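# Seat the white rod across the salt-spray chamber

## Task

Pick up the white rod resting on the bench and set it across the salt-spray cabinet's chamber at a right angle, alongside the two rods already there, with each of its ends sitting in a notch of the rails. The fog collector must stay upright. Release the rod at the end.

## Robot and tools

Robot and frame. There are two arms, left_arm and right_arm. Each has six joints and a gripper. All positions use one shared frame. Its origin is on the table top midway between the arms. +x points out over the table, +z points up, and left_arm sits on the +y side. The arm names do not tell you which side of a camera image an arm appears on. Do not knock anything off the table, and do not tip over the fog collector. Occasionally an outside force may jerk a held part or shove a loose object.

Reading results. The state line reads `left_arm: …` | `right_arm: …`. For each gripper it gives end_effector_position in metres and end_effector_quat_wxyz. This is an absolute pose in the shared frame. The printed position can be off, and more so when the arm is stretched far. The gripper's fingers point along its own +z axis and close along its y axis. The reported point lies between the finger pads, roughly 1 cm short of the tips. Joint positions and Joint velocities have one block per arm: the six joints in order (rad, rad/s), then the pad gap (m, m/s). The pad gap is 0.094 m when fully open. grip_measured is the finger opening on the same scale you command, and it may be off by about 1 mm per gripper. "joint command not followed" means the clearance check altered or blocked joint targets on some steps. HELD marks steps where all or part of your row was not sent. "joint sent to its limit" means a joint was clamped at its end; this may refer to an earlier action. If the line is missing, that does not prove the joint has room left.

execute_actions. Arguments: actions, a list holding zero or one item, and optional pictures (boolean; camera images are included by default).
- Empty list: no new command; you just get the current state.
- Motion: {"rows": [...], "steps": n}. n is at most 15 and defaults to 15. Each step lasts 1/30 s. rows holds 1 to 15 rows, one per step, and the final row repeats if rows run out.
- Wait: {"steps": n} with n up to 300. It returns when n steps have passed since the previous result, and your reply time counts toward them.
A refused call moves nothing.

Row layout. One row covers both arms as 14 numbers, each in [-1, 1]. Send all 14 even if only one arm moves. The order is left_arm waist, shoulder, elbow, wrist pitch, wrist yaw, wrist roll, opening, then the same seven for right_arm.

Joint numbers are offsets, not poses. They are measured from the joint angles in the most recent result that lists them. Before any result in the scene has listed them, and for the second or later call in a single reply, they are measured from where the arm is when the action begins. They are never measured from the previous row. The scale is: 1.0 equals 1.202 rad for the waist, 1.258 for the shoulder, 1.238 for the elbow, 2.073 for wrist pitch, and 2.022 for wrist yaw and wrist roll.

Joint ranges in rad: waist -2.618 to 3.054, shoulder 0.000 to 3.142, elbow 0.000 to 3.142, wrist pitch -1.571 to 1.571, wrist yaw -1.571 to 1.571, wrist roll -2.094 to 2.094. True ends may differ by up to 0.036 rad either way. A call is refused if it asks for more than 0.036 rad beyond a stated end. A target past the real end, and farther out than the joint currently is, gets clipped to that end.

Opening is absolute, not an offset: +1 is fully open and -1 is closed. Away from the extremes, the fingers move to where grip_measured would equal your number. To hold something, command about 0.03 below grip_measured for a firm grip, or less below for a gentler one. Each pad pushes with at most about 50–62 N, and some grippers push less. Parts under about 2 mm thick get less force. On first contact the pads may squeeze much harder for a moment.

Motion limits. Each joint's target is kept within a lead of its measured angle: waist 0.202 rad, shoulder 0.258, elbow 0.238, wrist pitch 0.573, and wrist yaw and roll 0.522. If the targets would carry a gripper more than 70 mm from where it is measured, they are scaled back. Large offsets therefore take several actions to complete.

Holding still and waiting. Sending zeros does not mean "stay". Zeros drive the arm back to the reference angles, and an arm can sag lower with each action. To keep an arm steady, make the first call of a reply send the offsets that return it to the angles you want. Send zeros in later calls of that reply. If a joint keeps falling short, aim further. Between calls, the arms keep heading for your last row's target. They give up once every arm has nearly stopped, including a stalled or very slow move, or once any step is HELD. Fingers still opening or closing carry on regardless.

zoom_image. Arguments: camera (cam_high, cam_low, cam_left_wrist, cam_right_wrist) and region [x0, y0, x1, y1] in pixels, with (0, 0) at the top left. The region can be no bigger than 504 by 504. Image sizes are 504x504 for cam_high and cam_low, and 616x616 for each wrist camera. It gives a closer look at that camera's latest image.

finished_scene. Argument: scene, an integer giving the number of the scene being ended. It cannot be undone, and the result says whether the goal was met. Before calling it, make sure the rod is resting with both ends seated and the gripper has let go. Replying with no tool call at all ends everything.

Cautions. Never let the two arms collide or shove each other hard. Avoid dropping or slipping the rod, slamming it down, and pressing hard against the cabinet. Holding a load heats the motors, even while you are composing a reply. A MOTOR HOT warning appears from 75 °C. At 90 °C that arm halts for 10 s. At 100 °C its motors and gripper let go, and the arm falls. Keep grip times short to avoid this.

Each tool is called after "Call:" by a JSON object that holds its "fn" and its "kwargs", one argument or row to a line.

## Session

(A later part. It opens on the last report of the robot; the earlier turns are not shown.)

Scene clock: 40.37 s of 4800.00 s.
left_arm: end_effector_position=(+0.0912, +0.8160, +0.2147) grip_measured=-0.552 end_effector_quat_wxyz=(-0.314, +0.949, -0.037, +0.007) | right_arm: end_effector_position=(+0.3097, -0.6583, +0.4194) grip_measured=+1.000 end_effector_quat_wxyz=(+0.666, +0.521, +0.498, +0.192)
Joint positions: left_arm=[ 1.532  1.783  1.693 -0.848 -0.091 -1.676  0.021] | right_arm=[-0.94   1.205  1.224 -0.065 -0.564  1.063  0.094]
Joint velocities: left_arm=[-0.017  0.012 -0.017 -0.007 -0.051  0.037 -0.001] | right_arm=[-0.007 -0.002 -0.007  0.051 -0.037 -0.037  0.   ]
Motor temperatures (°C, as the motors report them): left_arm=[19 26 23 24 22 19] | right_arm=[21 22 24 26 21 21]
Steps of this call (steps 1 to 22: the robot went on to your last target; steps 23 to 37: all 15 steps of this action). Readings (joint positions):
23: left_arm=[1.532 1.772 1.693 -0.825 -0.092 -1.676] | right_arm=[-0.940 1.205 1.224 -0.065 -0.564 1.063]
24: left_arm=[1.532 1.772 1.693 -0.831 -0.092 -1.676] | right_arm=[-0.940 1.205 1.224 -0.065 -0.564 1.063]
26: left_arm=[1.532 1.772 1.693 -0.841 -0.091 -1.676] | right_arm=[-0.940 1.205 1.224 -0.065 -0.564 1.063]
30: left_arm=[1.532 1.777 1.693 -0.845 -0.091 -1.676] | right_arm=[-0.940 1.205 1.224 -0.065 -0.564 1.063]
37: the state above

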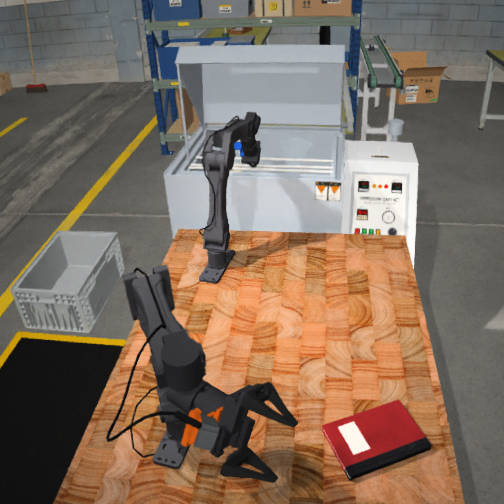

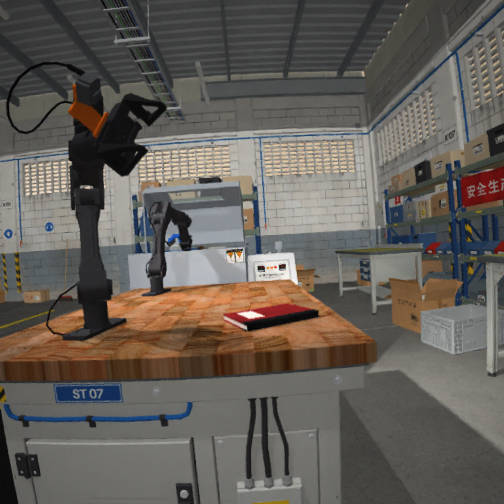

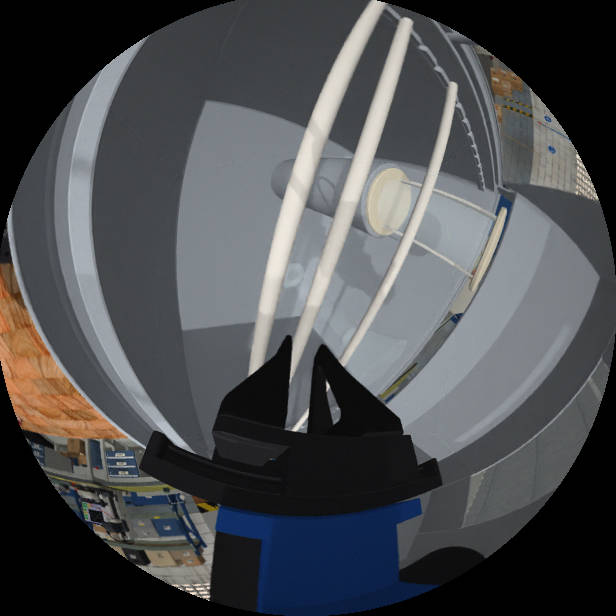

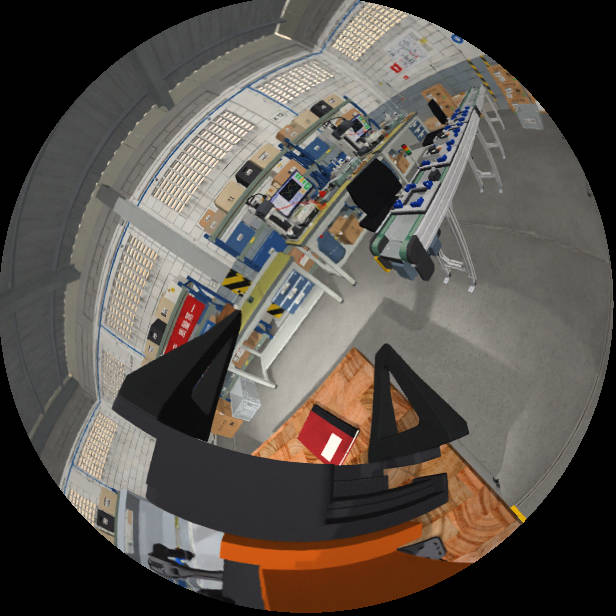

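Call:
{"fn": "execute_actions", "kwargs": {
  "actions": [
    {"rows":[[0,0,-0.032,-0.008,0,0,-0.55,0,0,0,0,0,0,1]],"steps":12}
  ],
  "pictures": false
}}

Call:
{"fn": "execute_actions", "kwargs": {
  "actions": [
    {"rows":[[0,0,0,0,0,0,-0.7,0,0,0,0,0,0,1],[0,0,0,0,0,0,-0.75,0,0,0,0,0,0,1],[0,0,0,0,0,0,-0.8,0,0,0,0,0,0,1],[0,0,0,0,0,0,-0.87,0,0,0,0,0,0,1]],"steps":12}
  ]
}}

Call:
{"fn": "zoom_image", "kwargs": {
  "camera": "cam_high",
  "region": [295,145,345,180]
}}

Call:
{"fn": "zoom_image", "kwargs": {
  "camera": "cam_high",
  "region": [175,145,225,180]
}}

Scene clock: 41.70 s of 4800.00 s.
left_arm: end_effector_position=(+0.0908, +0.8128, +0.2066) grip_measured=-0.552 end_effector_quat_wxyz=(-0.305, +0.952, -0.038, +0.006) | right_arm: end_effector_position=(+0.3097, -0.6583, +0.4194) grip_measured=+1.000 end_effector_quat_wxyz=(+0.666, +0.521, +0.498, +0.192)
Joint positions: left_arm=[ 1.532  1.783  1.672 -0.846 -0.09  -1.677  0.021] | right_arm=[-0.94   1.205  1.224 -0.065 -0.564  1.063  0.094]
Joint velocities: left_arm=[ 0.007  0.007 -0.007 -0.037 -0.022 -0.007 -0.   ] | right_arm=[ 0.007  0.012  0.017  0.066  0.037 -0.037  0.   ]
Motor temperatures (°C, as the motors report them): left_arm=[19 26 23 24 22 19] | right_arm=[21 22 24 26 21 21]
Steps of this call (steps 1 to 15: the robot went on to your last target; steps 16 to 28: nothing new was sent; steps 29 to 40: all 12 steps of this action). Readings (joint positions):
29: left_arm=[1.532 1.783 1.690 -0.847 -0.091 -1.676] | right_arm=[-0.940 1.205 1.224 -0.065 -0.564 1.063]
30: left_arm=[1.532 1.783 1.687 -0.847 -0.091 -1.676] | right_arm=[-0.940 1.205 1.224 -0.065 -0.564 1.063]
32: left_arm=[1.532 1.783 1.677 -0.847 -0.090 -1.676] | right_arm=[-0.940 1.205 1.224 -0.065 -0.564 1.063]
36: left_arm=[1.532 1.783 1.672 -0.846 -0.090 -1.677] | right_arm=[-0.940 1.205 1.224 -0.065 -0.564 1.063]
40: the state above

Scene clock: 42.10 s of 4800.00 s.
left_arm: end_effector_position=(+0.0915, +0.8165, +0.2093) grip_measured=-0.866 end_effector_quat_wxyz=(-0.314, +0.949, -0.037, +0.007) | right_arm: end_effector_position=(+0.3097, -0.6583, +0.4194) grip_measured=+1.000 end_effector_quat_wxyz=(+0.666, +0.521, +0.498, +0.192)
Joint positions: left_arm=[ 1.532  1.783  1.672 -0.827 -0.09  -1.677  0.006] | right_arm=[-0.94   1.205  1.224 -0.065 -0.564  1.063  0.094]
Joint velocities: left_arm=[-0.007 -0.002 -0.007  0.007  0.007 -0.022  0.   ] | right_arm=[ 0.022  0.007 -0.012 -0.051  0.022 -0.051  0.   ]
Motor temperatures (°C, as the motors report them): left_arm=[19 26 23 24 22 19] | right_arm=[21 22 24 26 21 21]
Steps of this call (steps 1 to 12: all 12 steps of this action). Readings (joint positions):
1: left_arm=[1.532 1.783 1.672 -0.845 -0.090 -1.677] | right_arm=[-0.940 1.205 1.224 -0.065 -0.564 1.063]
2: left_arm=[1.532 1.783 1.672 -0.838 -0.090 -1.677] | right_arm=[-0.940 1.205 1.224 -0.065 -0.564 1.063]
4: left_arm=[1.532 1.783 1.672 -0.829 -0.090 -1.677] | right_arm=[-0.940 1.205 1.224 -0.065 -0.564 1.063]
8: left_arm=[1.532 1.783 1.672 -0.827 -0.090 -1.677] | right_arm=[-0.940 1.205 1.224 -0.065 -0.564 1.063]
12: the state above

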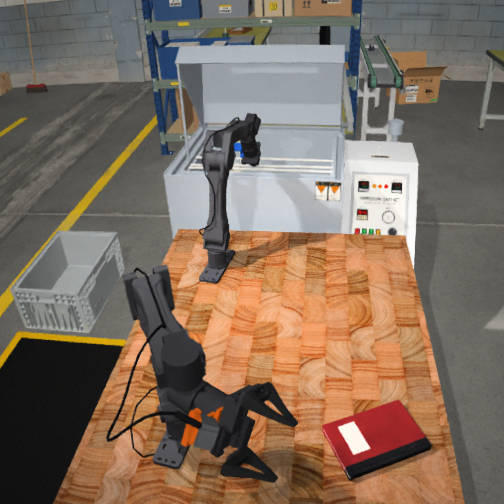

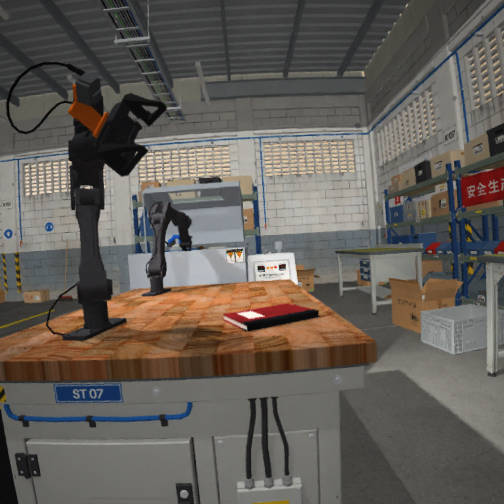

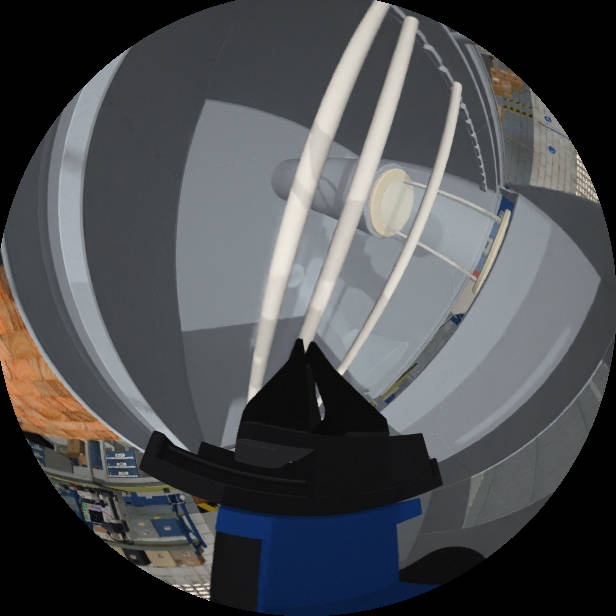

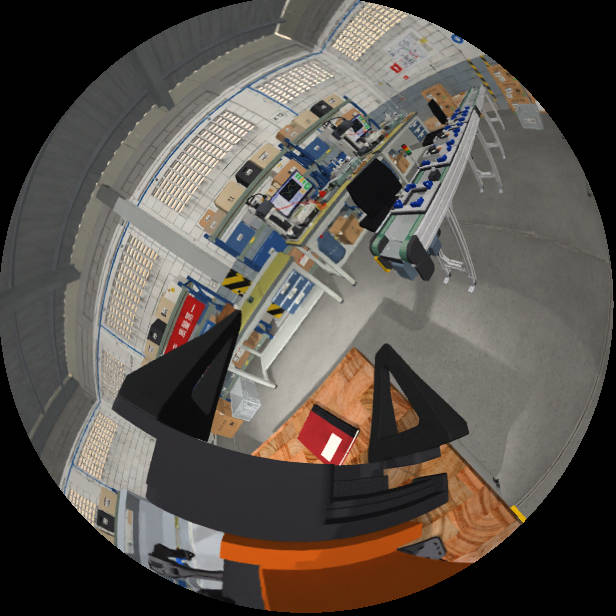

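Region (295, 145, 345, 180) of cam_high's 504x504 image, scaled by 10.080, with more detail than that image has; it fills the top 353 rows of this view, and the rest is white.

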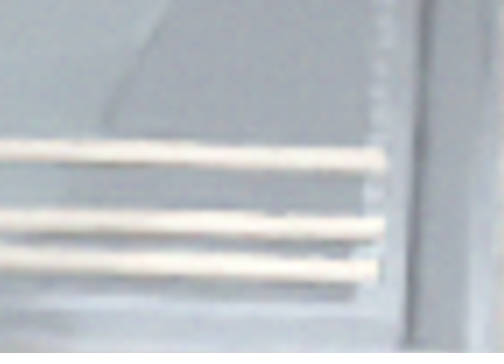

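Region (175, 145, 225, 180) of cam_high's 504x504 image, scaled by 10.080, with more detail than that image has; it fills the top 353 rows of this view, and the rest is white.

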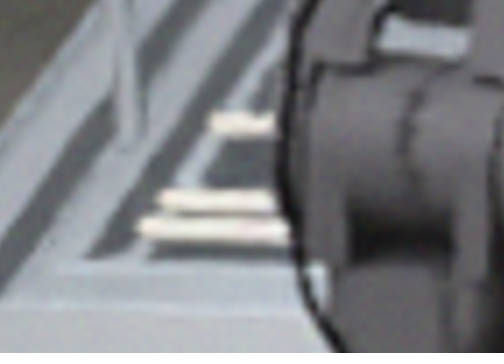

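Closed above the rod. Reopen, go lower, grip, shift −x.

Call:
{"fn": "execute_actions", "kwargs": {
  "actions": [
    {"rows":[[0,0,0,0,0,0,-0.6,0,0,0,0,0,0,1],[0,0,0,0,0,0,-0.6,0,0,0,0,0,0,1],[0,0,0,0,0,0,-0.6,0,0,0,0,0,0,1],[0,0,0,0,0,0,-0.6,0,0,0,0,0,0,1],[0,0,0,0,0,0,-0.6,0,0,0,0,0,0,1],[0,0.028,0,0,0,0,-0.6,0,0,0,0,0,0,1]],"steps":15}
  ],
  "pictures": false
}}

Call:
{"fn": "execute_actions", "kwargs": {
  "actions": [
    {"rows":[[0,-0.01,0,0,0,0,-0.72,0,0,0,0,0,0,1],[0,-0.01,0,0,0,0,-0.78,0,0,0,0,0,0,1],[0,-0.01,0,0,0,0,-0.87,0,0,0,0,0,0,1]],"steps":10}
  ],
  "pictures": false
}}

Call:
{"fn": "execute_actions", "kwargs": {
  "actions": [
    {"rows":[[0.016,-0.01,0,-0.015,0,0.025,-0.87,0,0,0,0,0,0,1]],"steps":15}
  ]
}}

Call:
{"fn": "zoom_image", "kwargs": {
  "camera": "cam_high",
  "region": [295,145,345,180]
}}

Call:
{"fn": "zoom_image", "kwargs": {
  "camera": "cam_high",
  "region": [175,145,225,180]
}}

Scene clock: 43.77 s of 4800.00 s.
left_arm: end_effector_position=(+0.0925, +0.8200, +0.1993) grip_measured=-0.602 end_effector_quat_wxyz=(-0.306, +0.951, -0.038, +0.006) | right_arm: end_effector_position=(+0.3097, -0.6583, +0.4194) grip_measured=+1.000 end_effector_quat_wxyz=(+0.666, +0.521, +0.498, +0.192)
Joint positions: left_arm=[ 1.532  1.808  1.672 -0.82  -0.089 -1.677  0.019] | right_arm=[-0.94   1.205  1.224 -0.065 -0.564  1.063  0.094]
Joint velocities: left_arm=[-0.007 -0.007  0.007 -0.007 -0.037 -0.051  0.   ] | right_arm=[-0.012  0.022  0.002 -0.022  0.007  0.037  0.   ]
Motor temperatures (°C, as the motors report them): left_arm=[19 26 23 24 22 19] | right_arm=[21 22 24 27 21 21]
Steps of this call (steps 1 to 15: the robot went on to your last target; steps 16 to 35: nothing new was sent; steps 36 to 50: all 15 steps of this action). Readings (joint positions):
36: left_arm=[1.532 1.783 1.672 -0.827 -0.090 -1.677] | right_arm=[-0.940 1.205 1.224 -0.065 -0.564 1.063]
37: left_arm=[1.532 1.783 1.672 -0.826 -0.090 -1.677] | right_arm=[-0.940 1.205 1.224 -0.065 -0.564 1.063]
39: left_arm=[1.532 1.783 1.672 -0.825 -0.089 -1.677] | right_arm=[-0.940 1.205 1.224 -0.065 -0.564 1.063]
43: left_arm=[1.532 1.792 1.672 -0.823 -0.089 -1.677] | right_arm=[-0.940 1.205 1.224 -0.065 -0.564 1.063]
50: the state above

Scene clock: 44.10 s of 4800.00 s.
left_arm: end_effector_position=(+0.0929, +0.8209, +0.1999) grip_measured=-0.824 end_effector_quat_wxyz=(-0.308, +0.951, -0.035, +0.008) | right_arm: end_effector_position=(+0.3097, -0.6583, +0.4194) grip_measured=+1.000 end_effector_quat_wxyz=(+0.666, +0.521, +0.498, +0.192)
Joint positions: left_arm=[ 1.532  1.808  1.672 -0.815 -0.088 -1.683  0.008] | right_arm=[-0.94   1.205  1.224 -0.065 -0.564  1.063  0.094]
Joint velocities: left_arm=[-0.002 -0.007  0.002 -0.081 -0.051 -0.051  0.001] | right_arm=[ 0.022  0.002 -0.007  0.066 -0.081 -0.051  0.   ]
Motor temperatures (°C, as the motors report them): left_arm=[19 26 23 24 22 19] | right_arm=[21 22 24 27 21 21]
Steps of this call (steps 1 to 10: all 10 steps of this action). Readings (joint positions):
1: left_arm=[1.532 1.808 1.672 -0.817 -0.089 -1.677] | right_arm=[-0.940 1.205 1.224 -0.065 -0.564 1.063]
2: left_arm=[1.532 1.808 1.672 -0.814 -0.089 -1.677] | right_arm=[-0.940 1.205 1.224 -0.065 -0.564 1.063]
4: left_arm=[1.532 1.808 1.672 -0.815 -0.088 -1.680] | right_arm=[-0.940 1.205 1.224 -0.065 -0.564 1.063]
8: left_arm=[1.532 1.808 1.672 -0.815 -0.088 -1.683] | right_arm=[-0.940 1.205 1.224 -0.065 -0.564 1.063]
10: the state above

Scene clock: 44.60 s of 4800.00 s.
left_arm: end_effector_position=(+0.0910, +0.8209, +0.1996) grip_measured=-0.824 end_effector_quat_wxyz=(-0.306, +0.951, -0.039, +0.009) | right_arm: end_effector_position=(+0.3097, -0.6583, +0.4194) grip_measured=+1.000 end_effector_quat_wxyz=(+0.666, +0.521, +0.498, +0.192)
Joint positions: left_arm=[ 1.539  1.808  1.672 -0.817 -0.079 -1.671  0.008] | right_arm=[-0.94   1.205  1.224 -0.065 -0.564  1.063  0.094]
Joint velocities: left_arm=[-0.017 -0.002  0.002 -0.037  0.037  0.037 -0.002] | right_arm=[-0.002 -0.022 -0.002  0.007 -0.022  0.022  0.   ]
Motor temperatures (°C, as the motors report them): left_arm=[19 26 23 24 22 19] | right_arm=[21 22 24 27 21 21]
Steps of this call (steps 1 to 15: all 15 steps of this action). Readings (joint positions):
1: left_arm=[1.533 1.808 1.672 -0.816 -0.087 -1.680] | right_arm=[-0.940 1.205 1.224 -0.065 -0.564 1.063]
2: left_arm=[1.534 1.808 1.672 -0.816 -0.084 -1.678] | right_arm=[-0.940 1.205 1.224 -0.065 -0.564 1.063]
4: left_arm=[1.538 1.808 1.672 -0.817 -0.081 -1.674] | right_arm=[-0.940 1.205 1.224 -0.065 -0.564 1.063]
8: left_arm=[1.539 1.808 1.672 -0.817 -0.079 -1.672] | right_arm=[-0.940 1.205 1.224 -0.065 -0.564 1.063]
15: the state above

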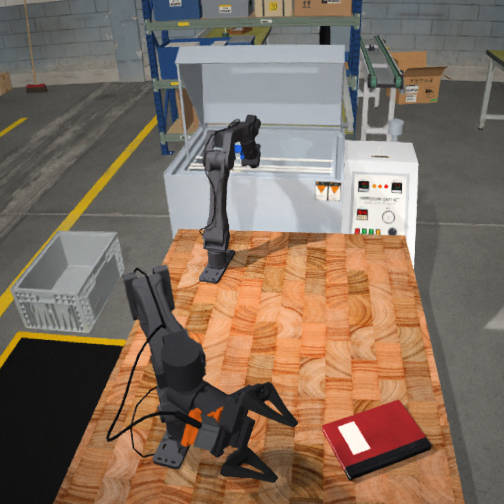

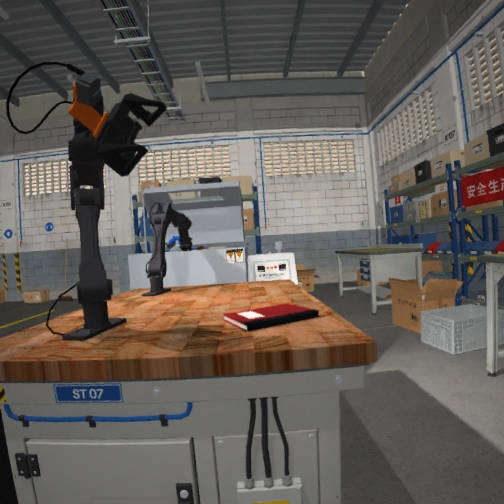

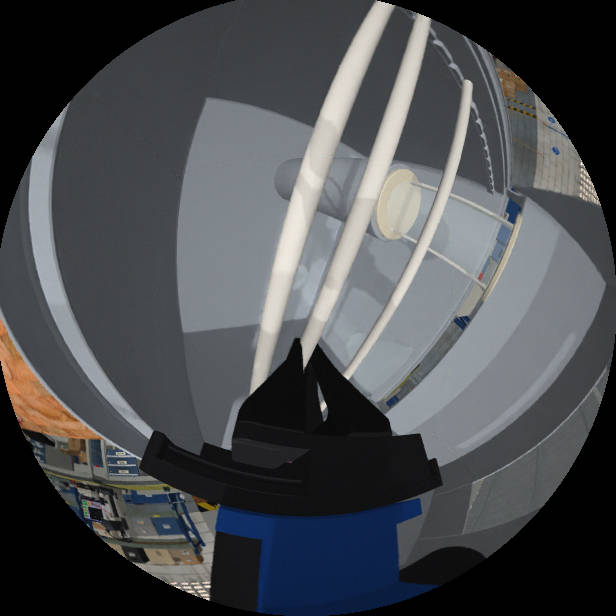

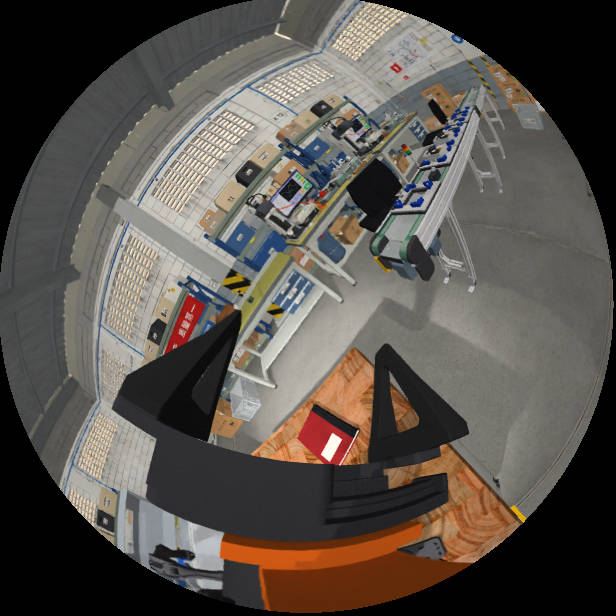

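Region (295, 145, 345, 180) of cam_high's 504x504 image, scaled by 10.080, with more detail than that image has; it fills the top 353 rows of this view, and the rest is white.

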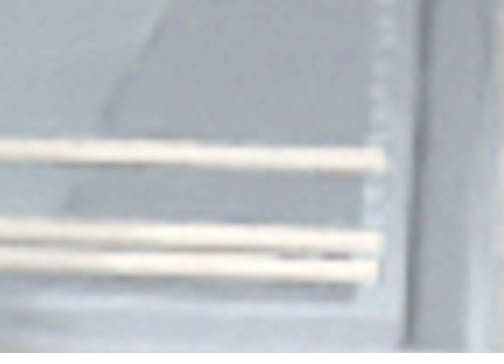

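Region (175, 145, 225, 180) of cam_high's 504x504 image, scaled by 10.080, with more detail than that image has; it fills the top 353 rows of this view, and the rest is white.

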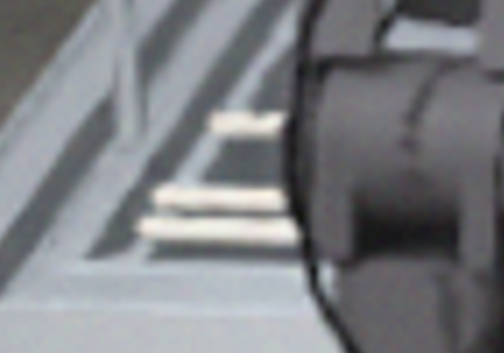

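Seated now.

Call:
{"fn": "execute_actions", "kwargs": {
  "actions": [
    {"rows":[[0,-0.01,0,0,0,0,-0.81,0,0,0,0,0,0,1],[0,-0.01,0,0,0,0,-0.78,0,0,0,0,0,0,1],[0,-0.01,0,0,0,0,-0.7,0,0,0,0,0,0,1],[0,-0.01,0,0,0,0,-0.58,0,0,0,0,0,0,1]],"steps":10}
  ],
  "pictures": false
}}

Call:
{"fn": "execute_actions", "kwargs": {
  "actions": [
    {"rows":[[0,-0.03,0,0,0,0,-0.58,0,0,0,0,0,0,1],[0,-0.05,0,0,0,0,-0.58,0,0,0,0,0,0,1],[0,-0.07,0,0,0,0,-0.58,0,0,0,0,0,0,1],[0,-0.09,0,-0.01,0,0,-0.58,0,0,0,0,0,0,1],[0,-0.12,0,-0.03,0,0,-0.58,0,0,0,0,0,0,1]],"steps":15}
  ]
}}

Call:
{"fn": "zoom_image", "kwargs": {
  "camera": "cam_high",
  "region": [295,145,345,180]
}}

Call:
{"fn": "zoom_image", "kwargs": {
  "camera": "cam_left_wrist",
  "region": [300,0,500,200]
}}

Scene clock: 46.10 s of 4800.00 s.
left_arm: end_effector_position=(+0.0913, +0.8213, +0.1999) grip_measured=-0.582 end_effector_quat_wxyz=(-0.307, +0.951, -0.037, +0.011) | right_arm: end_effector_position=(+0.3097, -0.6583, +0.4194) grip_measured=+1.000 end_effector_quat_wxyz=(+0.666, +0.521, +0.498, +0.192)
Joint positions: left_arm=[ 1.539  1.808  1.672 -0.815 -0.077 -1.674  0.02 ] | right_arm=[-0.94   1.205  1.224 -0.065 -0.564  1.063  0.094]
Joint velocities: left_arm=[-0.007 -0.017  0.002  0.081 -0.007  0.066  0.001] | right_arm=[-0.017 -0.012 -0.002  0.007 -0.051 -0.037  0.   ]
Motor temperatures (°C, as the motors report them): left_arm=[19 26 23 24 22 19] | right_arm=[21 22 24 27 21 21]
Steps of this call (steps 1 to 15: the robot went on to your last target; steps 16 to 35: nothing new was sent; steps 36 to 45: all 10 steps of this action). Readings (joint positions):
36: left_arm=[1.539 1.808 1.672 -0.817 -0.078 -1.673] | right_arm=[-0.940 1.205 1.224 -0.065 -0.564 1.063]
37: left_arm=[1.539 1.808 1.672 -0.817 -0.078 -1.674] | right_arm=[-0.940 1.205 1.224 -0.065 -0.564 1.063]
39: left_arm=[1.539 1.808 1.672 -0.816 -0.078 -1.674] | right_arm=[-0.940 1.205 1.224 -0.065 -0.564 1.063]
43: left_arm=[1.539 1.808 1.672 -0.815 -0.078 -1.674] | right_arm=[-0.940 1.205 1.224 -0.065 -0.564 1.063]
45: the state above

Scene clock: 46.60 s of 4800.00 s.
left_arm: end_effector_position=(+0.0868, +0.7974, +0.2664) grip_measured=-0.582 end_effector_quat_wxyz=(-0.367, +0.929, -0.034, +0.022) | right_arm: end_effector_position=(+0.3097, -0.6583, +0.4194) grip_measured=+1.000 end_effector_quat_wxyz=(+0.666, +0.521, +0.498, +0.192)
Joint positions: left_arm=[ 1.539  1.647  1.672 -0.846 -0.075 -1.674  0.02 ] | right_arm=[-0.94   1.205  1.224 -0.065 -0.564  1.063  0.094]
Joint velocities: left_arm=[-0.007  0.007  0.002 -0.037  0.022 -0.095  0.   ] | right_arm=[-0.017  0.007  0.012  0.022  0.007 -0.022  0.   ]
Motor temperatures (°C, as the motors report them): left_arm=[19 26 23 24 22 19] | right_arm=[21 22 24 27 21 21]
Steps of this call (steps 1 to 15: all 15 steps of this action). Readings (joint positions):
1: left_arm=[1.539 1.806 1.672 -0.814 -0.077 -1.674] | right_arm=[-0.940 1.205 1.224 -0.065 -0.564 1.063]
2: left_arm=[1.539 1.801 1.672 -0.814 -0.077 -1.674] | right_arm=[-0.940 1.205 1.224 -0.065 -0.564 1.063]
4: left_arm=[1.539 1.779 1.672 -0.816 -0.076 -1.674] | right_arm=[-0.940 1.205 1.224 -0.065 -0.564 1.063]
8: left_arm=[1.539 1.685 1.672 -0.837 -0.075 -1.674] | right_arm=[-0.940 1.205 1.224 -0.065 -0.564 1.063]
15: the state above

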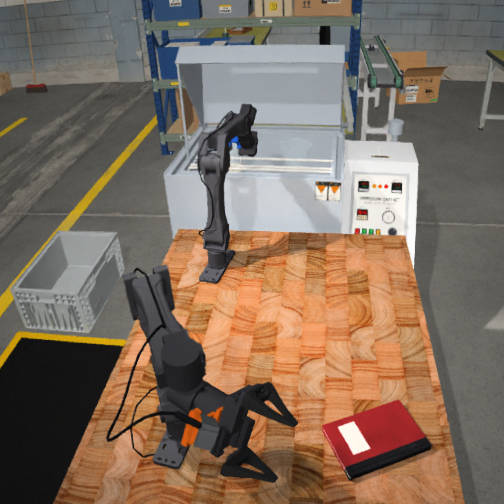

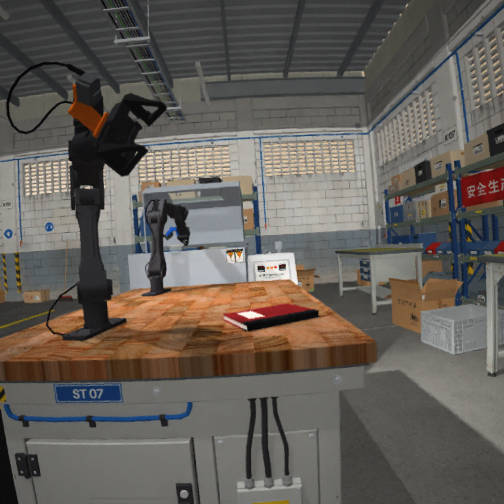

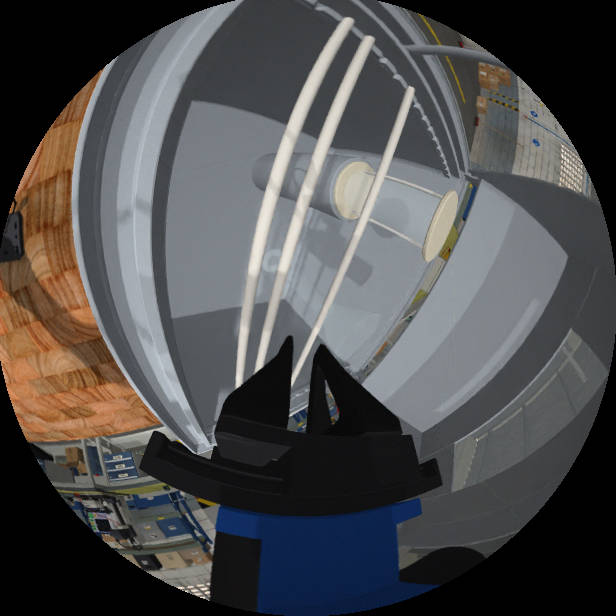

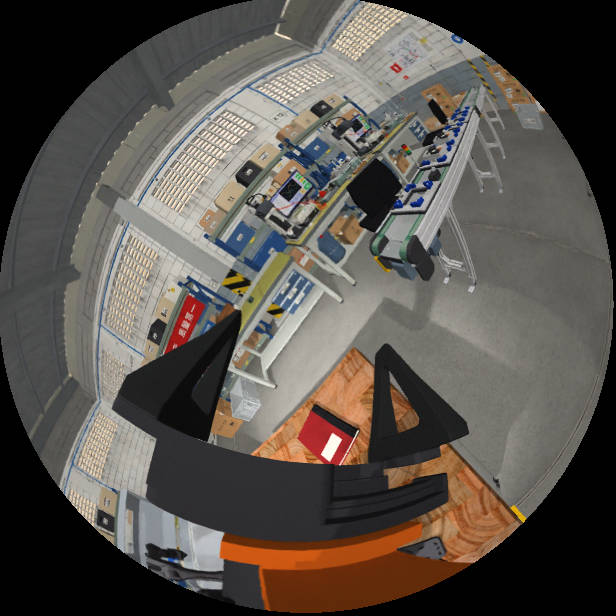

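Region (295, 145, 345, 180) of cam_high's 504x504 image, scaled by 10.080, with more detail than that image has; it fills the top 353 rows of this view, and the rest is white.

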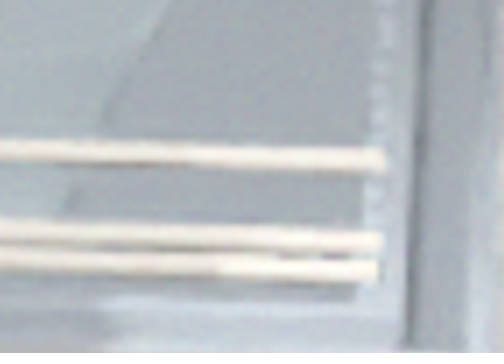

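Region (300, 0, 500, 200) of cam_left_wrist's 616x616 image, scaled by 2.520, with more detail than that image has.

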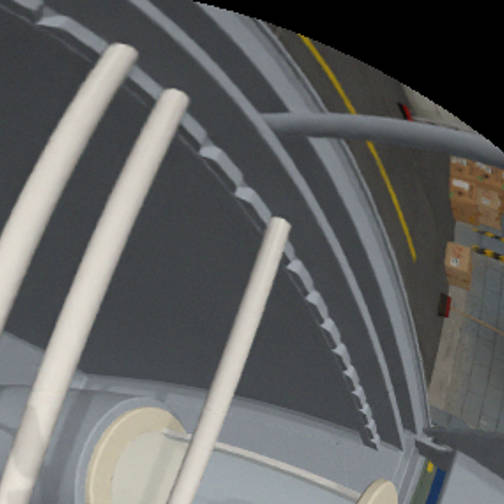

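Call:
{"fn": "finished_scene", "kwargs": {
  "scene": 2
}}

The scene is finished: the task was done.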